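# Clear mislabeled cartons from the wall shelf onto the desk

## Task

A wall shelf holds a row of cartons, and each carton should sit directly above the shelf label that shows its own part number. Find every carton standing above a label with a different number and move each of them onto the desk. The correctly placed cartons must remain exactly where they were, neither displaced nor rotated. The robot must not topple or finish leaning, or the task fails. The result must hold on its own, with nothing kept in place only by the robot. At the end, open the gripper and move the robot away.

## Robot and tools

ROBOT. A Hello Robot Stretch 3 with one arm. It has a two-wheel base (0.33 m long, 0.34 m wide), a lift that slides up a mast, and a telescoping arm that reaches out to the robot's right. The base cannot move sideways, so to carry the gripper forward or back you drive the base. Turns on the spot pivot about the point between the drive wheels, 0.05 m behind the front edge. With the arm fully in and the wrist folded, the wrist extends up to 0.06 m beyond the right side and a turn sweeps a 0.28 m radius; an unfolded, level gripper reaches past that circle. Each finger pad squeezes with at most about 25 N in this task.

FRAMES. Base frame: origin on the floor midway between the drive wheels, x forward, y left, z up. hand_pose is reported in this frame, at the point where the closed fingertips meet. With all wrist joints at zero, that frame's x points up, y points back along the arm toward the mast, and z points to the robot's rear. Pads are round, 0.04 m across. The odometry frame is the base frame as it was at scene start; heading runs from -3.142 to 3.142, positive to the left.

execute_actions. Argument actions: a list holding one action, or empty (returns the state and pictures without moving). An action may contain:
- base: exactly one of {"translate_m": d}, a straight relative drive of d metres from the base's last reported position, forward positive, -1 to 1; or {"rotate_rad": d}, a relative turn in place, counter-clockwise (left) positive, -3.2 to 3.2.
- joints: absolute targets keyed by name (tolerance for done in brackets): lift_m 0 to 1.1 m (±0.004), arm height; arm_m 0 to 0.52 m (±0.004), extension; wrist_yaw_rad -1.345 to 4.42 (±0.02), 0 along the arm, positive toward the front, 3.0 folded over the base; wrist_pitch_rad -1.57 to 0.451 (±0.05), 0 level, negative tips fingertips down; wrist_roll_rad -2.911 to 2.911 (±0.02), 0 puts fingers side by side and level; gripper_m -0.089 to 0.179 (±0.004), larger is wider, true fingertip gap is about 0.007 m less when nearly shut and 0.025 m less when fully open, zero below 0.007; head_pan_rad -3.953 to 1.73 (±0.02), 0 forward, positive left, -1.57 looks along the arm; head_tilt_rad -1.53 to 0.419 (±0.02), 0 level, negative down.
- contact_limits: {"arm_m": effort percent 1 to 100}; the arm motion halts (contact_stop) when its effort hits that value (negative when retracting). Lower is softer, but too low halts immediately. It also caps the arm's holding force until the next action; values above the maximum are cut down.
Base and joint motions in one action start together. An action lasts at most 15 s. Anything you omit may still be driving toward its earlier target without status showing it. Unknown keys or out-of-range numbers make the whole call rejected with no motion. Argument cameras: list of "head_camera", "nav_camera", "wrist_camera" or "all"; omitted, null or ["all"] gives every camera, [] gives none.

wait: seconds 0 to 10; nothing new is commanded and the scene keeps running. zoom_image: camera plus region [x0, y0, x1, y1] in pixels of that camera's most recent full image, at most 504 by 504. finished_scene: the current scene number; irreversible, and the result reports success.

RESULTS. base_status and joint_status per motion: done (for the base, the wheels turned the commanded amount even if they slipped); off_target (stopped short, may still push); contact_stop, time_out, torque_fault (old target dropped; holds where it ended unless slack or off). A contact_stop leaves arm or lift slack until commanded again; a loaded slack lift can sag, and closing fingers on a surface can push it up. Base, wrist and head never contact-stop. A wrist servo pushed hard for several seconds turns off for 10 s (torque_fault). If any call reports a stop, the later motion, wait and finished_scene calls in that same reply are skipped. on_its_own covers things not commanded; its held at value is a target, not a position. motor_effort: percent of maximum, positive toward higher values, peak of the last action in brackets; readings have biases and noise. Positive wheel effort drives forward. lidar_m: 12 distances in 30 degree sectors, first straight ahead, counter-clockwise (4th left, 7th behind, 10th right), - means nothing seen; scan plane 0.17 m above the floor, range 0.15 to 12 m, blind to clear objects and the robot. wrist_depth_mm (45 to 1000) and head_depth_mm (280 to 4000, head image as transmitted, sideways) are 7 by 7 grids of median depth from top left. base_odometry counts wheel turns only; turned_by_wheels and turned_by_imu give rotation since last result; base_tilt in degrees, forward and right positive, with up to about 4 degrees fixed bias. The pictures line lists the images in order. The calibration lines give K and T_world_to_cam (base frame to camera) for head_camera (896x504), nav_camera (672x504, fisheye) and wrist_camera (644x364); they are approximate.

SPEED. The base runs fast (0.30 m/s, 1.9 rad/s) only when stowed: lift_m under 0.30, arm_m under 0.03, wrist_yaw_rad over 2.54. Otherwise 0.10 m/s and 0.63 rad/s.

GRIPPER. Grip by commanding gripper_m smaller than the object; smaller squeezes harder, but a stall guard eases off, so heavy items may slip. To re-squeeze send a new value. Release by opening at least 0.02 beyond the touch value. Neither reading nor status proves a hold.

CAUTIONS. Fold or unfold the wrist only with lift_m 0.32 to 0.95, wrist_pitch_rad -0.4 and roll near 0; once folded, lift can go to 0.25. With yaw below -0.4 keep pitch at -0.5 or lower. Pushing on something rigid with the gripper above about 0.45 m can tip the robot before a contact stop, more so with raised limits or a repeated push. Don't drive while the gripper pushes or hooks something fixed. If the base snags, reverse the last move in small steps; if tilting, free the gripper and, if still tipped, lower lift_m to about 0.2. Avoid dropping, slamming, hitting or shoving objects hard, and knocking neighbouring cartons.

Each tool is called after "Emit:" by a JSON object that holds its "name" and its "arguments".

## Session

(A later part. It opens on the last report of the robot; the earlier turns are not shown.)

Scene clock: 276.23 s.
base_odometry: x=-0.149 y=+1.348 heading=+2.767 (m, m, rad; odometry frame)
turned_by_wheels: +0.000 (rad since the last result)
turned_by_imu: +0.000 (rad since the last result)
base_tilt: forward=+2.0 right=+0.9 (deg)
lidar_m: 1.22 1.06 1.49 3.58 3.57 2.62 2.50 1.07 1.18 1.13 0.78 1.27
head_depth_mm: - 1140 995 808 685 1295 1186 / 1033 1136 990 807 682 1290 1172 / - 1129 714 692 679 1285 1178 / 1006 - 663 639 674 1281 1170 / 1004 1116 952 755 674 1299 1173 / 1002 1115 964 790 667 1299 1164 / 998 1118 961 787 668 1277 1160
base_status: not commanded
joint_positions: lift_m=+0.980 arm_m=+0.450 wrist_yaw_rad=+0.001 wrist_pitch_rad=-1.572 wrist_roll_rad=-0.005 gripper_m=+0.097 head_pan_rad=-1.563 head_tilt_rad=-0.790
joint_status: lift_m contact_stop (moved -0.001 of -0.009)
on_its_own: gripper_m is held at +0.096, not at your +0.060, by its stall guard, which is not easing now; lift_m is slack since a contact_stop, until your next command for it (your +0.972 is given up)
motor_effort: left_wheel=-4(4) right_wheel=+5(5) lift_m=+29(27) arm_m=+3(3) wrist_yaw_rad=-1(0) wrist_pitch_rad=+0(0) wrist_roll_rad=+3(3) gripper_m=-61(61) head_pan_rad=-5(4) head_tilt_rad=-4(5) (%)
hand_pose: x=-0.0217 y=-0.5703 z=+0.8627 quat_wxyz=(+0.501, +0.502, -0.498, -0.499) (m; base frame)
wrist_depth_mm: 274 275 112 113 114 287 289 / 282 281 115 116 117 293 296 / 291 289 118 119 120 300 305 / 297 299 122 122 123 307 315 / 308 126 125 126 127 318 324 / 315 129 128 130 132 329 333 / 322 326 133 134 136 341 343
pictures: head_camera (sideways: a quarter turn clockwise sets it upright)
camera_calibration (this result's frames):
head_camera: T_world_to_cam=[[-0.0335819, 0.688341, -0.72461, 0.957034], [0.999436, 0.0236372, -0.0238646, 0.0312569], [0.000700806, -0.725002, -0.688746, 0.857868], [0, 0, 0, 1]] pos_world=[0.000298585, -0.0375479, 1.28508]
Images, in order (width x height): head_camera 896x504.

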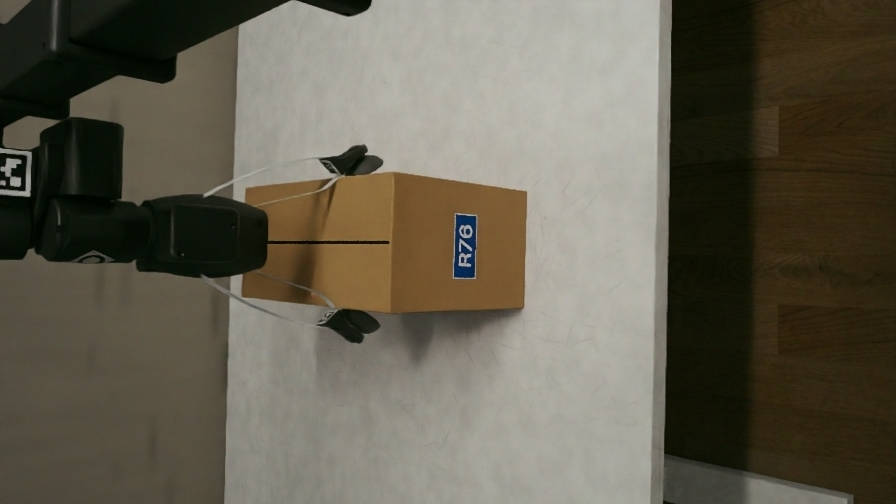

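Emit:
{"name": "execute_actions", "arguments": {"actions": [{"joints":{"lift_m":0.985,"gripper_m":0.15}}], "cameras": []}}

Emit:
{"name": "execute_actions", "arguments": {"actions": [{"joints":{"lift_m":1.06}}], "cameras": []}}

Emit:
{"name": "execute_actions", "arguments": {"actions": [{"joints":{"arm_m":0.0}}], "cameras": ["head_camera"]}}

Emit:
{"name": "execute_actions", "arguments": {"actions": [{"base":{"rotate_rad":1.614},"joints":{"lift_m":0.9,"gripper_m":0.04}}], "cameras": []}}

Emit:
{"name": "execute_actions", "arguments": {"actions": [{"joints":{"wrist_pitch_rad":-0.4,"wrist_roll_rad":0}}], "cameras": []}}

Emit:
{"name": "execute_actions", "arguments": {"actions": [{"base":{"translate_m":0.3},"joints":{"wrist_yaw_rad":3.0}}], "cameras": []}}

Emit:
{"name": "execute_actions", "arguments": {"actions": [{"base":{"translate_m":0.5},"joints":{"lift_m":0.27,"head_pan_rad":0,"head_tilt_rad":-0.5}}], "cameras": ["nav_camera"]}}

Scene clock: 286.60 s.
base_odometry: x=-0.149 y=+1.348 heading=+2.767 (m, m, rad; odometry frame)
turned_by_wheels: +0.000 (rad since the last result)
turned_by_imu: -0.001 (rad since the last result)
base_tilt: forward=+2.0 right=+0.7 (deg)
lidar_m: 1.23 1.06 1.50 3.58 3.59 2.62 2.50 1.08 1.18 1.13 0.78 1.27
head_depth_mm: - 1144 993 811 683 1296 1180 / 1031 1130 988 808 679 1281 1177 / - 1122 713 691 676 1297 1173 / 1005 - 663 638 676 1276 1171 / 1000 1118 956 754 673 1291 1161 / 1006 1116 963 792 668 1296 1168 / 1004 1116 959 784 669 1272 1154
base_status: not commanded
joint_positions: lift_m=+0.984 arm_m=+0.450 wrist_yaw_rad=+0.001 wrist_pitch_rad=-1.570 wrist_roll_rad=-0.005 gripper_m=+0.143 head_pan_rad=-1.563 head_tilt_rad=-0.790
joint_status: gripper_m off_target (ended at +0.143, target +0.150); the others done
motor_effort: left_wheel=-3(4) right_wheel=+3(5) lift_m=+45(46) arm_m=+3(3) wrist_yaw_rad=-1(0) wrist_pitch_rad=-1(0) wrist_roll_rad=+3(3) gripper_m=+99(100) head_pan_rad=-4(5) head_tilt_rad=-5(4) (%)
hand_pose: x=-0.0217 y=-0.5708 z=+0.8667 quat_wxyz=(+0.502, +0.501, -0.498, -0.499) (m; base frame)
wrist_depth_mm: 276 276 114 115 116 287 288 / 284 283 117 118 119 294 297 / 291 292 121 122 123 304 308 / 301 300 124 125 126 310 315 / 308 129 128 128 130 325 325 / 318 132 131 132 134 331 338 / 330 330 135 138 139 342 348
pictures: none
No camera images: the call's "cameras" was empty. Leave "cameras" out to get every camera's image.

Scene clock: 288.10 s.
base_odometry: x=-0.149 y=+1.348 heading=+2.767 (m, m, rad; odometry frame)
turned_by_wheels: +0.000 (rad since the last result)
turned_by_imu: +0.000 (rad since the last result)
base_tilt: forward=+1.9 right=+0.9 (deg)
lidar_m: 1.23 1.06 1.49 3.58 3.60 2.62 2.50 1.08 1.18 1.13 0.78 1.27
head_depth_mm: 1007 1137 994 810 682 1293 1185 / 1007 1134 990 805 679 1286 1186 / 1007 1125 725 690 680 1287 1179 / 991 1137 663 638 676 1280 1173 / 1003 1115 915 753 673 1300 1172 / 1004 1115 965 790 672 1298 1165 / 1003 1113 963 786 667 1281 1153
base_status: not commanded
joint_positions: lift_m=+1.059 arm_m=+0.450 wrist_yaw_rad=+0.001 wrist_pitch_rad=-1.570 wrist_roll_rad=-0.005 gripper_m=+0.150 head_pan_rad=-1.563 head_tilt_rad=-0.790
joint_status: all done
on_its_own: gripper_m moved +0.007 to your old target +0.150
motor_effort: left_wheel=-3(3) right_wheel=+3(3) lift_m=+45(45) arm_m=+3(4) wrist_yaw_rad=-1(1) wrist_pitch_rad=-1(1) wrist_roll_rad=+3(3) gripper_m=+0(100) head_pan_rad=-3(3) head_tilt_rad=-4(4) (%)
hand_pose: x=-0.0217 y=-0.5708 z=+0.9417 quat_wxyz=(+0.502, +0.501, -0.498, -0.499) (m; base frame)
wrist_depth_mm: 347 345 185 185 187 358 361 / 351 358 191 190 194 374 371 / 364 367 196 196 371 376 383 / 375 378 202 202 383 390 394 / 388 383 207 207 394 401 406 / 395 404 213 213 408 - 416 / - - 420 218 424 425 430
pictures: none
No camera images: the call's "cameras" was empty. Leave "cameras" out to get every camera's image.

Scene clock: 292.60 s.
base_odometry: x=-0.149 y=+1.348 heading=+2.767 (m, m, rad; odometry frame)
turned_by_wheels: +0.000 (rad since the last result)
turned_by_imu: -0.001 (rad since the last result)
base_tilt: forward=+2.1 right=+0.8 (deg)
lidar_m: 1.23 1.05 1.50 3.57 3.60 2.62 2.50 1.07 1.18 1.14 0.78 1.27
head_depth_mm: - - - - - 1307 - / - - - - - - - / - - - - - - - / 1007 - 684 - - - - / 998 1122 939 754 673 1261 1174 / 1006 1111 970 791 672 1305 1184 / 1002 1118 962 786 668 1271 1169
base_status: not commanded
joint_positions: lift_m=+1.059 arm_m=+0.000 wrist_yaw_rad=+0.001 wrist_pitch_rad=-1.569 wrist_roll_rad=-0.005 gripper_m=+0.150 head_pan_rad=-1.563 head_tilt_rad=-0.790
joint_status: all done
motor_effort: left_wheel=-3(3) right_wheel=+3(3) lift_m=+45(45) arm_m=-3(4) wrist_yaw_rad=-1(1) wrist_pitch_rad=-1(1) wrist_roll_rad=+3(3) gripper_m=+2(1) head_pan_rad=-4(4) head_tilt_rad=-6(4) (%)
hand_pose: x=-0.0217 y=-0.1215 z=+0.9417 quat_wxyz=(+0.502, +0.501, -0.498, -0.499) (m; base frame)
wrist_depth_mm: - - - - - - - / - - - - - - - / - - - - - - - / - - - - - - - / - - - - - - - / - - - - - - - / - - - - - - -
pictures: head_camera (sideways: a quarter turn clockwise sets it upright)
camera_calibration (this result's frames):
head_camera: T_world_to_cam=[[-0.0335822, 0.688345, -0.724606, 0.957029], [0.999436, 0.0236377, -0.0238645, 0.0312568], [0.000701036, -0.724998, -0.68875, 0.857874], [0, 0, 0, 1]] pos_world=[0.000298598, -0.0375478, 1.28508]
Images, in order (width x height): head_camera 896x504.

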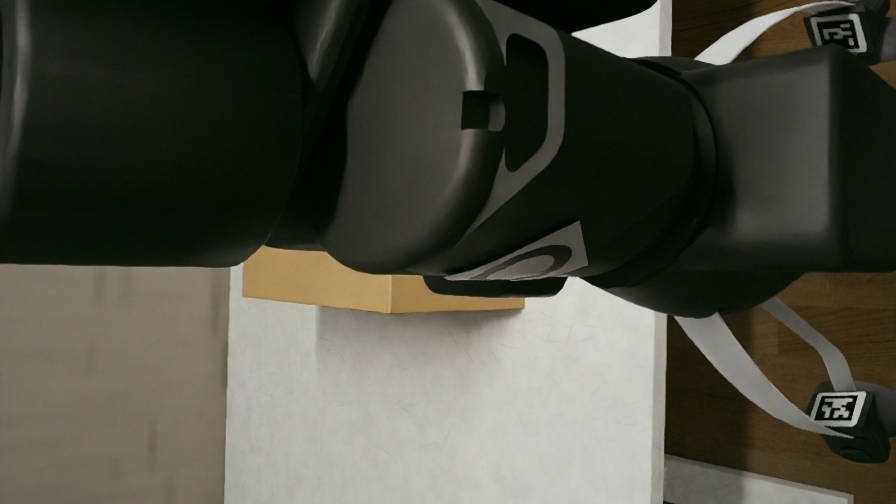

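Scene clock: 296.13 s.
base_odometry: x=-0.149 y=+1.348 heading=-1.902 (m, m, rad; odometry frame)
turned_by_wheels: +1.614 (rad since the last result)
turned_by_imu: +1.634 (rad since the last result)
base_tilt: forward=+1.9 right=+0.8 (deg)
lidar_m: 3.58 3.44 2.59 2.51 1.07 1.17 1.14 0.78 1.26 1.22 1.06 1.49
head_depth_mm: 1071 1214 1401 1646 - - - / 1080 1228 1409 1659 - - - / 1081 1235 1414 1663 1611 - - / 1086 1235 1422 1673 1577 - - / 1086 1228 1419 1686 1527 1327 1172 / 1092 1244 1438 1670 1522 1322 1160 / 1089 1249 1443 1658 1514 1317 1160
base_status: done
joint_positions: lift_m=+0.901 arm_m=+0.000 wrist_yaw_rad=+0.001 wrist_pitch_rad=-1.569 wrist_roll_rad=-0.005 gripper_m=+0.040 head_pan_rad=-1.563 head_tilt_rad=-0.790
joint_status: all done
motor_effort: left_wheel=-3(8) right_wheel=+3(8) lift_m=+12(41) arm_m=-3(4) wrist_yaw_rad=-1(1) wrist_pitch_rad=-1(1) wrist_roll_rad=+3(3) gripper_m=-1(100) head_pan_rad=-4(4) head_tilt_rad=-5(4) (%)
hand_pose: x=-0.0217 y=-0.1215 z=+0.7832 quat_wxyz=(+0.502, +0.501, -0.498, -0.499) (m; base frame)
wrist_depth_mm: 854 851 855 892 892 871 907 / 861 894 894 876 895 868 856 / 922 909 921 905 926 912 926 / 922 942 974 - 970 961 972 / 948 951 954 - - - - / 982 999 - - - - - / - - - - - - -
pictures: none
No camera images: the call's "cameras" was empty. Leave "cameras" out to get every camera's image.

Scene clock: 297.53 s.
base_odometry: x=-0.149 y=+1.348 heading=-1.902 (m, m, rad; odometry frame)
turned_by_wheels: +0.000 (rad since the last result)
turned_by_imu: +0.000 (rad since the last result)
base_tilt: forward=+2.0 right=+0.8 (deg)
lidar_m: 3.59 3.42 2.59 2.50 1.07 1.17 1.13 0.78 1.26 1.23 1.06 1.50
head_depth_mm: 1072 1220 1403 1651 - - - / 1079 1223 1403 1659 - - - / 1086 1224 1409 1617 - - 1129 / 1087 1234 1416 1611 - - 1133 / 1088 1233 1419 1678 1536 1330 1168 / 1095 1244 1423 1671 1520 1325 1167 / 1095 1236 1436 1659 1519 1314 1156
base_status: not commanded
joint_positions: lift_m=+0.901 arm_m=+0.000 wrist_yaw_rad=+0.001 wrist_pitch_rad=-0.419 wrist_roll_rad=-0.005 gripper_m=+0.040 head_pan_rad=-1.563 head_tilt_rad=-0.790
joint_status: all done
motor_effort: left_wheel=-2(2) right_wheel=+3(4) lift_m=+12(12) arm_m=-3(3) wrist_yaw_rad=-1(0) wrist_pitch_rad=+10(10) wrist_roll_rad=+3(3) gripper_m=-1(1) head_pan_rad=-5(4) head_tilt_rad=-5(4) (%)
hand_pose: x=-0.0213 y=-0.3695 z=+0.9132 quat_wxyz=(+0.694, +0.148, -0.690, -0.147) (m; base frame)
wrist_depth_mm: 939 911 887 871 866 877 858 / - 972 986 953 949 915 918 / 869 - - - - - - / 829 - - - - - - / 922 - - - - - - / - - - - - - - / - - - - - - -
pictures: none
No camera images: the call's "cameras" was empty. Leave "cameras" out to get every camera's image.

Scene clock: 301.70 s.
base_odometry: x=-0.247 y=+1.064 heading=-1.902 (m, m, rad; odometry frame)
turned_by_wheels: +0.000 (rad since the last result)
turned_by_imu: +0.000 (rad since the last result)
base_tilt: forward=+1.9 right=+0.8 (deg)
lidar_m: 3.27 3.41 2.58 2.49 1.95 1.27 1.43 1.06 1.27 1.14 0.92 1.27
head_depth_mm: 1083 1233 1412 1667 - - 1181 / 1093 1237 1414 1673 - - 1181 / 1098 1246 1437 1686 1613 - - / 1099 1248 1443 1675 1608 - - / 1105 1246 1440 1673 1593 - 1168 / 1107 1255 1415 1595 1541 - 1167 / 1107 1264 1188 1263 1456 1313 1162
base_status: done
joint_positions: lift_m=+0.901 arm_m=+0.000 wrist_yaw_rad=+2.997 wrist_pitch_rad=-0.418 wrist_roll_rad=-0.004 gripper_m=+0.040 head_pan_rad=-1.563 head_tilt_rad=-0.790
joint_status: all done
motor_effort: left_wheel=-4(5) right_wheel=+3(9) lift_m=+12(12) arm_m=-3(4) wrist_yaw_rad=+1(0) wrist_pitch_rad=+10(10) wrist_roll_rad=+3(3) gripper_m=-1(1) head_pan_rad=-4(4) head_tilt_rad=-4(5) (%)
hand_pose: x=+0.0111 y=+0.0768 z=+0.9134 quat_wxyz=(+0.197, +0.699, +0.097, +0.681) (m; base frame)
wrist_depth_mm: - - - - - - - / - - - - - - - / - - - - - - - / - - - - - - - / - - - - - - - / - - - - - - - / - - - - - - -
pictures: none
No camera images: the call's "cameras" was empty. Leave "cameras" out to get every camera's image.

Scene clock: 308.27 s.
base_odometry: x=-0.410 y=+0.591 heading=-1.902 (m, m, rad; odometry frame)
turned_by_wheels: +0.000 (rad since the last result)
turned_by_imu: +0.001 (rad since the last result)
base_tilt: forward=+2.0 right=+0.8 (deg)
lidar_m: 2.81 2.95 2.56 2.49 2.60 1.68 1.54 1.72 1.29 0.88 0.98 1.36
head_depth_mm: 2403 2599 2840 2739 2069 1637 1369 / 2423 2615 2831 2732 2039 1637 1352 / 2440 2640 2807 2710 2028 1642 1345 / 2414 2607 2861 2691 2025 1622 1347 / 2423 2530 2869 2655 2003 1626 1329 / 2454 2592 2854 2633 1989 1608 1332 / 2448 2565 2908 2617 2000 1604 1326
base_status: done
joint_positions: lift_m=+0.271 arm_m=+0.000 wrist_yaw_rad=+2.997 wrist_pitch_rad=-0.418 wrist_roll_rad=-0.004 gripper_m=+0.040 head_pan_rad=-0.007 head_tilt_rad=-0.507
joint_status: all done
motor_effort: left_wheel=-3(5) right_wheel=+4(8) lift_m=+13(13) arm_m=-3(3) wrist_yaw_rad=+2(2) wrist_pitch_rad=+9(10) wrist_roll_rad=+3(3) gripper_m=-1(1) head_pan_rad=+2(43) head_tilt_rad=+3(24) (%)
hand_pose: x=+0.0110 y=+0.0769 z=+0.2835 quat_wxyz=(+0.196, +0.699, +0.097, +0.681) (m; base frame)
wrist_depth_mm: - - - - - - - / - - - - - - - / 872 872 928 948 956 - - / 682 685 700 719 732 751 756 / 540 563 - 578 597 599 608 / 468 485 - 496 489 498 503 / - - - - 420 426 432
pictures: nav_camera (sideways: a quarter turn counterclockwise sets it upright)
camera_calibration (this result's frames):
nav_camera: T_world_to_cam=[[0.452073, 0.0309912, 0.891443, -1.12177], [-0.0216001, -0.998723, 0.0456748, -0.00737461], [0.89172, -0.0399036, -0.450826, 0.543212], [0, 0, 0, 1]] pos_world=[0.0225682, 0.0490758, 1.24522]
Images, in order (width x height): nav_camera 672x504.

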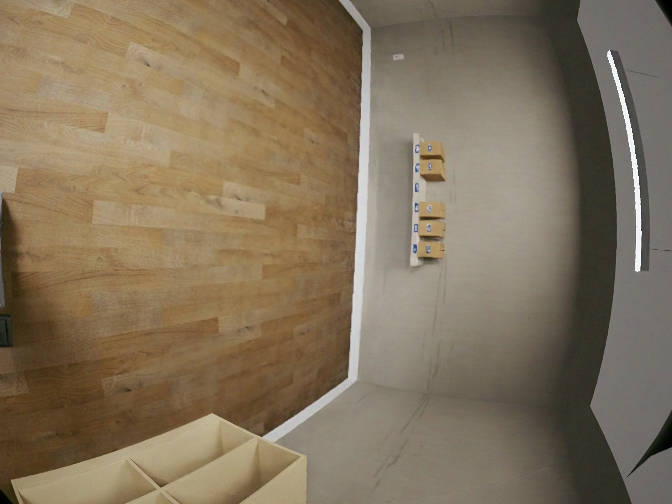

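Emit:
{"name": "execute_actions", "arguments": {"actions": [{"base":{"translate_m":1.0}}], "cameras": []}}

Emit:
{"name": "execute_actions", "arguments": {"actions": [{"base":{"translate_m":1.0}}], "cameras": ["nav_camera","head_camera"]}}

Scene clock: 320.17 s.
base_odometry: x=-0.736 y=-0.354 heading=-1.903 (m, m, rad; odometry frame)
turned_by_wheels: +0.000 (rad since the last result)
turned_by_imu: +0.003 (rad since the last result)
base_tilt: forward=+1.9 right=+0.8 (deg)
lidar_m: 1.82 1.92 2.51 2.45 2.58 2.58 2.52 1.46 1.06 0.92 1.36 1.87
head_depth_mm: 1543 1674 1809 2020 2034 1640 1364 / 1551 1693 1834 1992 2039 1628 1354 / 1557 1687 1819 2025 2039 1629 1349 / 1557 1678 1646 2027 2031 1625 1358 / 1568 1688 1649 2019 1995 1622 1349 / 1563 1686 1653 2059 1984 1603 1334 / 1567 1708 1782 2024 2006 1594 1340
base_status: done
joint_positions: lift_m=+0.271 arm_m=+0.000 wrist_yaw_rad=+2.998 wrist_pitch_rad=-0.418 wrist_roll_rad=-0.004 gripper_m=+0.040 head_pan_rad=-0.007 head_tilt_rad=-0.506
joint_status: not commanded
motor_effort: left_wheel=-3(12) right_wheel=+4(10) lift_m=+12(13) arm_m=-3(3) wrist_yaw_rad=+2(2) wrist_pitch_rad=+9(9) wrist_roll_rad=+3(3) gripper_m=+0(1) head_pan_rad=+4(3) head_tilt_rad=+3(3) (%)
hand_pose: x=+0.0109 y=+0.0769 z=+0.2835 quat_wxyz=(+0.196, +0.699, +0.097, +0.681) (m; base frame)
wrist_depth_mm: - - - - - - - / - - - - - - - / 856 854 923 943 989 - - / 669 685 707 718 731 743 762 / 550 549 - 577 587 606 607 / 462 487 - 493 490 497 501 / - - - - 422 426 432
pictures: none
No camera images: the call's "cameras" was empty. Leave "cameras" out to get every camera's image.

Scene clock: 325.27 s.
base_odometry: x=-1.061 y=-1.300 heading=-1.903 (m, m, rad; odometry frame)
turned_by_wheels: +0.000 (rad since the last result)
turned_by_imu: +0.003 (rad since the last result)
base_tilt: forward=+2.0 right=+0.8 (deg)
lidar_m: 0.83 0.87 1.24 2.40 2.52 3.53 3.53 1.34 1.38 1.35 1.12 0.85
head_depth_mm: 686 737 806 881 978 1104 1254 / 685 740 809 887 982 1068 1262 / 686 742 812 878 799 771 1268 / 687 747 814 880 737 751 1253 / 688 747 814 885 817 787 1252 / 691 751 817 889 729 756 1250 / 693 751 819 880 775 782 1254
base_status: done
joint_positions: lift_m=+0.271 arm_m=+0.000 wrist_yaw_rad=+2.998 wrist_pitch_rad=-0.418 wrist_roll_rad=-0.004 gripper_m=+0.040 head_pan_rad=-0.007 head_tilt_rad=-0.506
joint_status: not commanded
motor_effort: left_wheel=-3(10) right_wheel=+4(10) lift_m=+12(13) arm_m=-3(3) wrist_yaw_rad=+1(1) wrist_pitch_rad=+9(9) wrist_roll_rad=+3(3) gripper_m=-1(0) head_pan_rad=+4(4) head_tilt_rad=+4(3) (%)
hand_pose: x=+0.0109 y=+0.0769 z=+0.2835 quat_wxyz=(+0.196, +0.699, +0.097, +0.681) (m; base frame)
wrist_depth_mm: - - - - - - 871 / - - - - - - 863 / 857 881 911 949 970 - 869 / 677 691 704 714 736 743 759 / 550 553 - 577 593 591 614 / 466 483 - 496 496 497 502 / - - - - 418 421 432
pictures: head_camera (sideways: a quarter turn clockwise sets it upright), nav_camera (sideways: a quarter turn counterclockwise sets it upright)
camera_calibration (this result's frames):
head_camera: T_world_to_cam=[[-0.458154, -0.0251715, -0.888516, 1.17331], [-0.00177382, 0.999623, -0.0274045, 0.0419824], [0.888871, -0.0109794, -0.458026, 0.552292], [0, 0, 0, 1]] pos_world=[0.0467162, -0.00636869, 1.29662]
nav_camera: T_world_to_cam=[[0.451375, 0.0310786, 0.891793, -1.12222], [-0.0214531, -0.998726, 0.0456635, -0.0073609], [0.892077, -0.0397431, -0.450133, 0.542308], [0, 0, 0, 1]] pos_world=[0.0226032, 0.0490785, 1.24524]
Images, in order (width x height): head_camera 896x504, nav_camera 672x504.

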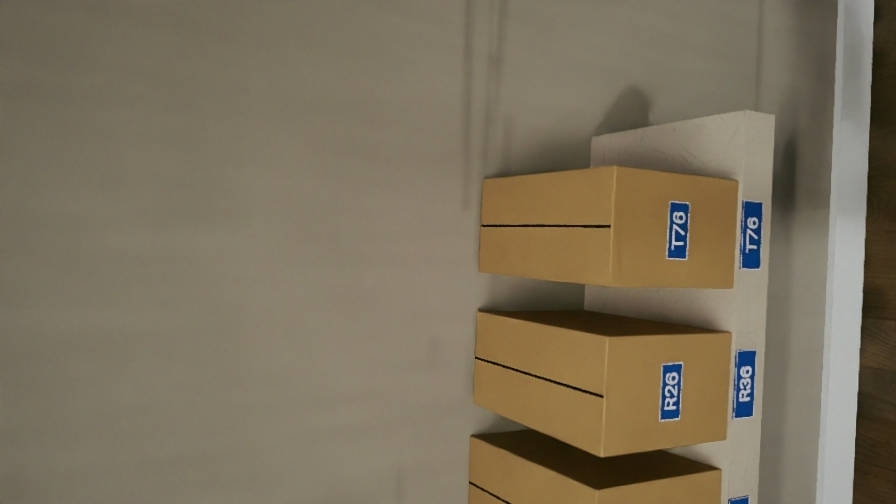

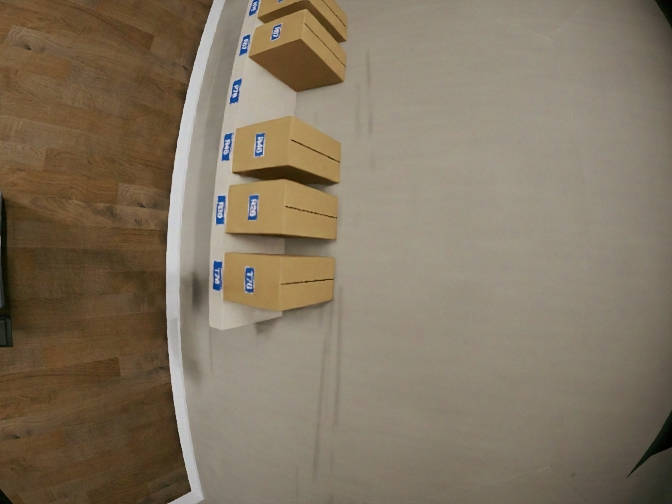

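Emit:
{"name": "execute_actions", "arguments": {"actions": [{"base":{"rotate_rad":1.5},"joints":{"head_pan_rad":-1.57,"head_tilt_rad":-0.65}}], "cameras": []}}

Emit:
{"name": "execute_actions", "arguments": {"actions": [{"base":{"translate_m":0.17},"joints":{"lift_m":0.9}}], "cameras": ["head_camera"]}}

Emit:
{"name": "execute_actions", "arguments": {"actions": [{"joints":{"wrist_yaw_rad":0.0}}], "cameras": []}}

Emit:
{"name": "execute_actions", "arguments": {"actions": [{"joints":{"wrist_pitch_rad":-1.57,"lift_m":1.05,"gripper_m":0.15}}], "cameras": []}}

Emit:
{"name": "execute_actions", "arguments": {"actions": [{"joints":{"arm_m":0.42}}]}}

Scene clock: 334.37 s.
base_odometry: x=-1.061 y=-1.300 heading=-0.403 (m, m, rad; odometry frame)
turned_by_wheels: +1.500 (rad since the last result)
turned_by_imu: +1.513 (rad since the last result)
base_tilt: forward=+2.0 right=+0.8 (deg)
lidar_m: 2.40 2.47 3.28 3.51 1.87 1.35 1.35 1.21 0.87 0.83 0.86 1.15
head_depth_mm: 708 783 877 995 1152 1366 1261 / 706 780 872 990 1144 1359 1245 / 703 780 867 971 853 1342 1255 / 701 779 870 779 774 1349 1251 / 702 772 864 933 804 1334 1249 / 696 771 861 771 764 1331 1235 / 694 769 860 799 782 1325 1231
base_status: done
joint_positions: lift_m=+0.271 arm_m=+0.000 wrist_yaw_rad=+2.998 wrist_pitch_rad=-0.418 wrist_roll_rad=-0.004 gripper_m=+0.040 head_pan_rad=-1.563 head_tilt_rad=-0.642
joint_status: all done
motor_effort: left_wheel=-3(13) right_wheel=+3(14) lift_m=+12(13) arm_m=-3(4) wrist_yaw_rad=+1(1) wrist_pitch_rad=+9(9) wrist_roll_rad=+3(3) gripper_m=+1(1) head_pan_rad=-4(45) head_tilt_rad=-3(16) (%)
hand_pose: x=+0.0109 y=+0.0769 z=+0.2835 quat_wxyz=(+0.196, +0.699, +0.097, +0.681) (m; base frame)
wrist_depth_mm: - - - - - - - / - - - - - - - / 874 876 941 950 970 - - / 665 684 709 710 728 745 769 / 536 550 - 574 589 599 616 / 464 482 - 502 494 496 502 / - - - - 418 426 426
pictures: none
No camera images: the call's "cameras" was empty. Leave "cameras" out to get every camera's image.

Scene clock: 340.93 s.
base_odometry: x=-0.905 y=-1.366 heading=-0.403 (m, m, rad; odometry frame)
turned_by_wheels: +0.000 (rad since the last result)
turned_by_imu: -0.001 (rad since the last result)
base_tilt: forward=+2.0 right=+0.8 (deg)
lidar_m: 2.23 2.30 3.06 3.50 1.91 1.48 1.52 1.20 0.86 0.83 0.85 1.15
head_depth_mm: 704 779 873 953 835 - - / 703 776 868 790 773 - - / 701 773 866 855 819 1274 - / 700 774 860 783 768 1261 - / 697 771 862 836 797 1266 - / 695 767 858 774 765 1288 - / 692 766 859 934 815 1318 1229
base_status: done
joint_positions: lift_m=+0.899 arm_m=+0.000 wrist_yaw_rad=+2.998 wrist_pitch_rad=-0.417 wrist_roll_rad=-0.004 gripper_m=+0.040 head_pan_rad=-1.563 head_tilt_rad=-0.642
joint_status: all done
motor_effort: left_wheel=-3(13) right_wheel=+3(9) lift_m=+45(48) arm_m=-4(3) wrist_yaw_rad=+1(1) wrist_pitch_rad=+9(9) wrist_roll_rad=+3(3) gripper_m=+1(1) head_pan_rad=-5(5) head_tilt_rad=-3(3) (%)
hand_pose: x=+0.0108 y=+0.0769 z=+0.9120 quat_wxyz=(+0.196, +0.699, +0.097, +0.681) (m; base frame)
wrist_depth_mm: - - - - - - - / - - - - - - - / - - - - - - - / - - - - - - - / - - - - - - - / - - - - - - - / - - - - - - -
pictures: head_camera (sideways: a quarter turn clockwise sets it upright)
camera_calibration (this result's frames):
head_camera: T_world_to_cam=[[-0.0327735, 0.574051, -0.818163, 1.07897], [0.999462, 0.0200495, -0.0259684, 0.0340005], [0.00149659, -0.818574, -0.574399, 0.709118], [0, 0, 0, 1]] pos_world=[0.000318301, -0.0396024, 1.29098]
Images, in order (width x height): head_camera 896x504.

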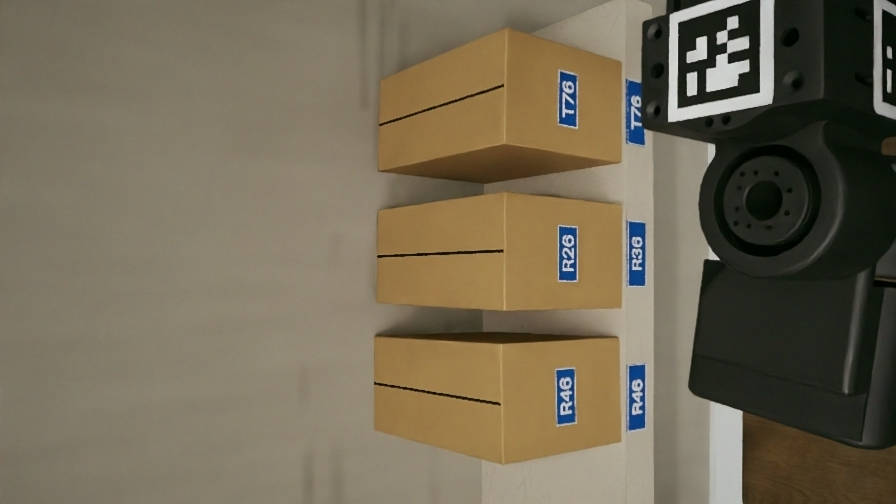

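Scene clock: 343.43 s.
base_odometry: x=-0.905 y=-1.366 heading=-0.403 (m, m, rad; odometry frame)
turned_by_wheels: +0.000 (rad since the last result)
turned_by_imu: +0.000 (rad since the last result)
base_tilt: forward=+2.1 right=+0.8 (deg)
lidar_m: 2.23 2.31 3.09 3.50 1.91 1.48 1.51 1.20 0.86 0.82 0.85 1.15
head_depth_mm: 704 778 869 955 839 - - / 699 776 868 791 774 - - / 699 775 868 857 824 - - / 701 774 861 785 735 - - / 695 771 859 832 797 1330 1244 / 697 767 859 773 763 1320 1239 / 692 764 856 933 811 1314 1226
base_status: not commanded
joint_positions: lift_m=+0.899 arm_m=+0.000 wrist_yaw_rad=+0.003 wrist_pitch_rad=-0.417 wrist_roll_rad=-0.004 gripper_m=+0.040 head_pan_rad=-1.563 head_tilt_rad=-0.642
joint_status: all done
motor_effort: left_wheel=-3(3) right_wheel=+3(3) lift_m=+46(45) arm_m=-3(3) wrist_yaw_rad=-2(1) wrist_pitch_rad=+9(9) wrist_roll_rad=+3(3) gripper_m=+0(1) head_pan_rad=-4(4) head_tilt_rad=-4(3) (%)
hand_pose: x=-0.0208 y=-0.3697 z=+0.9120 quat_wxyz=(+0.694, +0.148, -0.690, -0.145) (m; base frame)
wrist_depth_mm: 516 525 521 524 525 528 534 / 554 560 576 563 580 572 576 / 520 601 494 493 506 628 637 / 530 594 401 404 415 689 707 / 507 515 433 438 446 768 799 / 484 479 941 496 502 873 916 / 949 968 - - - - -
pictures: none
No camera images: the call's "cameras" was empty. Leave "cameras" out to get every camera's image.

Scene clock: 345.63 s.
base_odometry: x=-0.905 y=-1.366 heading=-0.403 (m, m, rad; odometry frame)
turned_by_wheels: +0.000 (rad since the last result)
turned_by_imu: +0.000 (rad since the last result)
base_tilt: forward=+1.9 right=+0.8 (deg)
lidar_m: 2.23 2.30 3.09 3.48 1.91 1.48 1.52 1.21 0.86 0.83 0.85 1.15
head_depth_mm: 704 760 - - - - 1230 / 704 754 - - - - - / 698 753 - - - - - / 698 763 - 755 - - - / 697 773 861 836 805 1337 1279 / 693 766 858 776 765 1322 1229 / 692 765 854 933 814 1308 1234
base_status: not commanded
joint_positions: lift_m=+1.049 arm_m=+0.000 wrist_yaw_rad=+0.003 wrist_pitch_rad=-1.565 wrist_roll_rad=-0.004 gripper_m=+0.124 head_pan_rad=-1.563 head_tilt_rad=-0.642
joint_status: gripper_m off_target (ended at +0.124, target +0.150); the others done
motor_effort: left_wheel=-3(3) right_wheel=+3(3) lift_m=+45(46) arm_m=-3(3) wrist_yaw_rad=-2(2) wrist_pitch_rad=-4(9) wrist_roll_rad=+3(4) gripper_m=+100(100) head_pan_rad=-4(4) head_tilt_rad=-4(3) (%)
hand_pose: x=-0.0217 y=-0.1227 z=+0.9316 quat_wxyz=(+0.503, +0.500, -0.499, -0.497) (m; base frame)
wrist_depth_mm: 989 - - - - - - / - - - - - - - / - - - - - - - / - - - - - - - / - - - - - - - / - - - - - - - / - - - - - - -
pictures: none
No camera images: the call's "cameras" was empty. Leave "cameras" out to get every camera's image.

Scene clock: 349.93 s.
base_odometry: x=-0.905 y=-1.366 heading=-0.403 (m, m, rad; odometry frame)
turned_by_wheels: +0.000 (rad since the last result)
turned_by_imu: -0.001 (rad since the last result)
base_tilt: forward=+2.0 right=+0.8 (deg)
lidar_m: 2.23 2.30 3.08 3.48 1.91 1.47 1.52 1.20 0.86 0.83 0.85 1.15
head_depth_mm: - 789 871 959 833 1361 1265 / 722 779 869 790 773 1343 1254 / - 784 877 858 822 1338 1251 / 698 757 894 780 767 1336 1247 / 694 770 860 819 805 1331 1241 / 692 767 854 772 762 1322 1241 / 692 763 850 930 815 1316 1237
base_status: not commanded
joint_positions: lift_m=+1.049 arm_m=+0.420 wrist_yaw_rad=+0.001 wrist_pitch_rad=-1.566 wrist_roll_rad=-0.004 gripper_m=+0.150 head_pan_rad=-1.563 head_tilt_rad=-0.642
joint_status: all done
on_its_own: gripper_m moved +0.026 to your old target +0.150
motor_effort: left_wheel=-3(4) right_wheel=+3(3) lift_m=+45(46) arm_m=+4(5) wrist_yaw_rad=-1(2) wrist_pitch_rad=-3(4) wrist_roll_rad=+3(4) gripper_m=+1(100) head_pan_rad=-5(4) head_tilt_rad=-3(3) (%)
hand_pose: x=-0.0217 y=-0.5418 z=+0.9316 quat_wxyz=(+0.503, +0.500, -0.499, -0.498) (m; base frame)
wrist_depth_mm: 241 242 251 246 270 250 254 / 247 247 255 253 299 256 975 / 254 253 262 259 292 264 - / - - - - - - - / - - - - - - - / - - - - - - - / - - - - - - -
pictures: head_camera (sideways: a quarter turn clockwise sets it upright), nav_camera (sideways: a quarter turn counterclockwise sets it upright), wrist_camera
camera_calibration (this result's frames):
head_camera: T_world_to_cam=[[-0.0327224, 0.574054, -0.818163, 1.07897], [0.999463, 0.0199606, -0.0259684, 0.0340005], [0.0014237, -0.818574, -0.574399, 0.709119], [0, 0, 0, 1]] pos_world=[0.000314775, -0.0396018, 1.29098]
nav_camera: T_world_to_cam=[[0.038534, -0.567697, 0.822335, -1.02912], [-0.998885, 0.000584818, 0.0472108, -0.00340468], [-0.0272823, -0.823237, -0.567042, 0.700028], [0, 0, 0, 1]] pos_world=[0.0553538, -0.0079391, 1.24339]
wrist_camera: T_world_to_cam=[[-0.998914, -0.0274211, 0.0376681, -0.0747119], [-0.0206987, 0.985485, 0.168496, 0.404512], [-0.0417417, 0.167533, -0.984982, 1.17251], [0, 0, 0, 1]] pos_world=[-0.0173153, -0.597124, 1.08956]
Images, in order (width x height): head_camera 896x504, nav_camera 672x504, wrist_camera 644x364.

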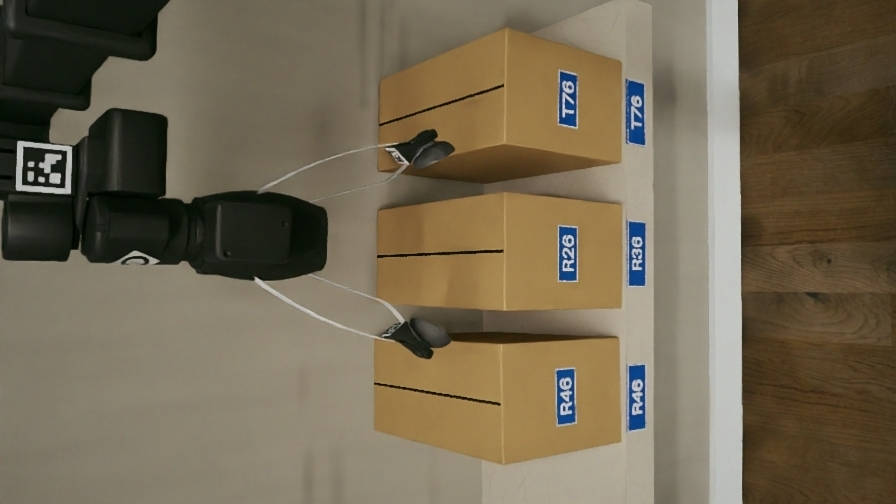

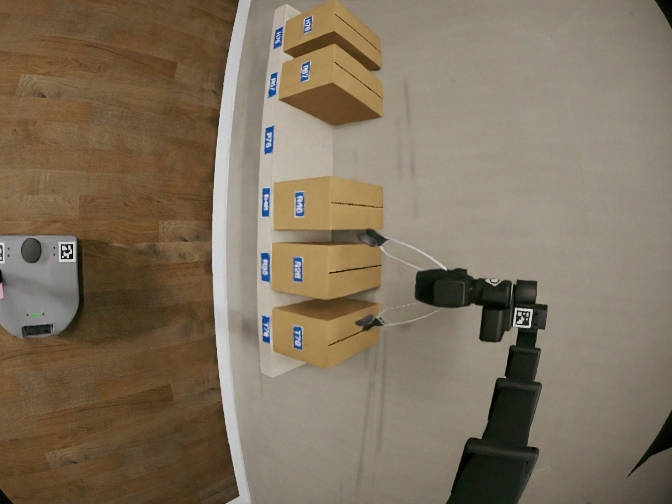

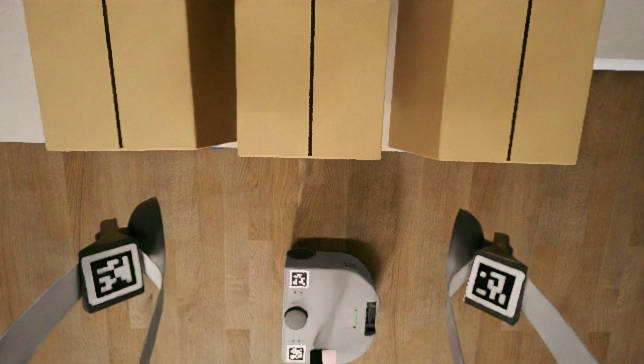

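Emit:
{"name": "execute_actions", "arguments": {"actions": [{"joints":{"arm_m":0.52,"wrist_pitch_rad":-1.4},"contact_limits":{"arm_m":14}}], "cameras": ["wrist_camera"]}}

Emit:
{"name": "execute_actions", "arguments": {"actions": [{"joints":{"lift_m":0.94}}], "cameras": ["head_camera","wrist_camera"]}}

Scene clock: 359.40 s.
base_odometry: x=-0.905 y=-1.366 heading=-0.403 (m, m, rad; odometry frame)
turned_by_wheels: +0.000 (rad since the last result)
turned_by_imu: -0.001 (rad since the last result)
base_tilt: forward=+2.0 right=+0.9 (deg)
lidar_m: 2.23 2.30 3.08 3.48 1.90 1.47 1.51 1.20 0.86 0.83 0.85 1.14
head_depth_mm: - 778 876 952 833 1360 1262 / 721 775 870 793 773 1351 1248 / - 773 864 855 821 1345 1252 / 696 - 864 783 768 1329 1239 / 699 770 857 836 800 1323 1242 / 694 766 857 774 765 1325 1235 / 692 761 852 928 811 1312 1228
base_status: not commanded
joint_positions: lift_m=+1.049 arm_m=+0.517 wrist_yaw_rad=+0.001 wrist_pitch_rad=-1.403 wrist_roll_rad=-0.004 gripper_m=+0.150 head_pan_rad=-1.563 head_tilt_rad=-0.642
joint_status: all done
joint sent to its limit — the command would take arm_m past its upper limit, so that joint was sent only as far as its limit.
motor_effort: left_wheel=-3(3) right_wheel=+3(3) lift_m=+45(45) arm_m=+4(4) wrist_yaw_rad=-1(0) wrist_pitch_rad=+1(1) wrist_roll_rad=+3(3) gripper_m=+3(1) head_pan_rad=-5(4) head_tilt_rad=-4(4) (%)
contact_limits: arm_m 14 (drawing in: default 22, maximum 36; extending or still: default 30, maximum 49)
hand_pose: x=-0.0216 y=-0.6813 z=+0.9313 quat_wxyz=(+0.542, +0.458, -0.538, -0.455) (m; base frame)
wrist_depth_mm: 251 246 241 238 235 231 230 / 262 264 268 267 293 274 338 / 263 265 268 269 293 273 656 / 262 263 268 270 288 275 - / 265 265 269 269 315 275 - / 432 265 269 271 316 - - / - - - 270 - 276 -
pictures: wrist_camera
camera_calibration (this result's frames):
wrist_camera: T_world_to_cam=[[-0.998919, -0.0211025, 0.041424, -0.0776671], [-0.0208447, 0.999761, 0.0066457, 0.702479], [-0.0415544, 0.00577504, -0.99912, 1.09854], [0, 0, 0, 1]] pos_world=[-0.017291, -0.710294, 1.09612]
Images, in order (width x height): wrist_camera 644x364.

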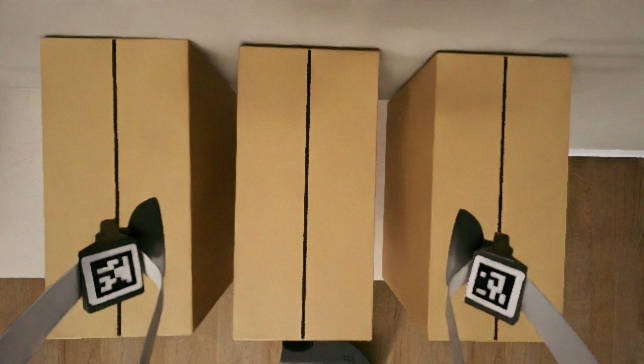

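Scene clock: 361.23 s.
base_odometry: x=-0.905 y=-1.366 heading=-0.403 (m, m, rad; odometry frame)
turned_by_wheels: +0.000 (rad since the last result)
turned_by_imu: +0.000 (rad since the last result)
base_tilt: forward=+2.0 right=+0.8 (deg)
lidar_m: 2.23 2.30 3.07 3.49 1.91 1.47 1.52 1.20 0.86 0.82 0.85 1.15
head_depth_mm: 703 772 - - 825 1357 1251 / 701 - 882 794 773 1346 1257 / 698 - 864 853 819 1339 1246 / 699 761 890 780 764 1338 1248 / 695 769 859 825 801 1325 1243 / 694 767 857 775 764 1318 1238 / 691 766 854 938 813 1314 1233
base_status: not commanded
joint_positions: lift_m=+0.941 arm_m=+0.517 wrist_yaw_rad=+0.001 wrist_pitch_rad=-1.403 wrist_roll_rad=-0.004 gripper_m=+0.150 head_pan_rad=-1.563 head_tilt_rad=-0.642
joint_status: all done
motor_effort: left_wheel=-3(3) right_wheel=+3(4) lift_m=+13(42) arm_m=+3(4) wrist_yaw_rad=-1(1) wrist_pitch_rad=+1(1) wrist_roll_rad=+3(3) gripper_m=+1(1) head_pan_rad=-5(4) head_tilt_rad=-3(4) (%)
hand_pose: x=-0.0216 y=-0.6813 z=+0.8228 quat_wxyz=(+0.542, +0.458, -0.538, -0.455) (m; base frame)
wrist_depth_mm: 156 189 159 160 163 175 166 / 157 188 159 161 162 174 166 / 156 187 159 162 163 172 166 / 157 186 160 161 163 171 167 / 158 219 159 162 163 165 167 / - 217 160 162 163 - 167 / 158 184 161 162 164 178 168
pictures: head_camera (sideways: a quarter turn clockwise sets it upright), wrist_camera
camera_calibration (this result's frames):
head_camera: T_world_to_cam=[[-0.0327214, 0.574054, -0.818163, 1.07897], [0.999463, 0.0199588, -0.0259684, 0.0340005], [0.00142224, -0.818574, -0.574399, 0.709119], [0, 0, 0, 1]] pos_world=[0.000314704, -0.0396018, 1.29098]
wrist_camera: T_world_to_cam=[[-0.998919, -0.0211023, 0.0414243, -0.0731733], [-0.020845, 0.999761, 0.00663247, 0.703218], [-0.0415544, 0.00576181, -0.99912, 0.990139], [0, 0, 0, 1]] pos_world=[-0.017291, -0.710299, 0.987634]
Images, in order (width x height): head_camera 896x504, wrist_camera 644x364.

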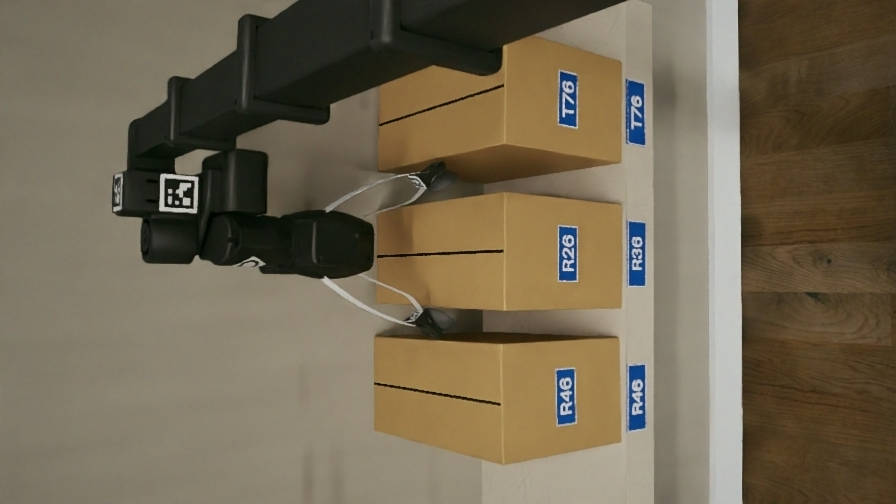

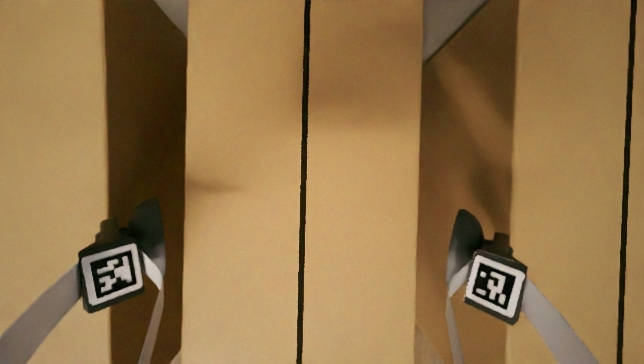

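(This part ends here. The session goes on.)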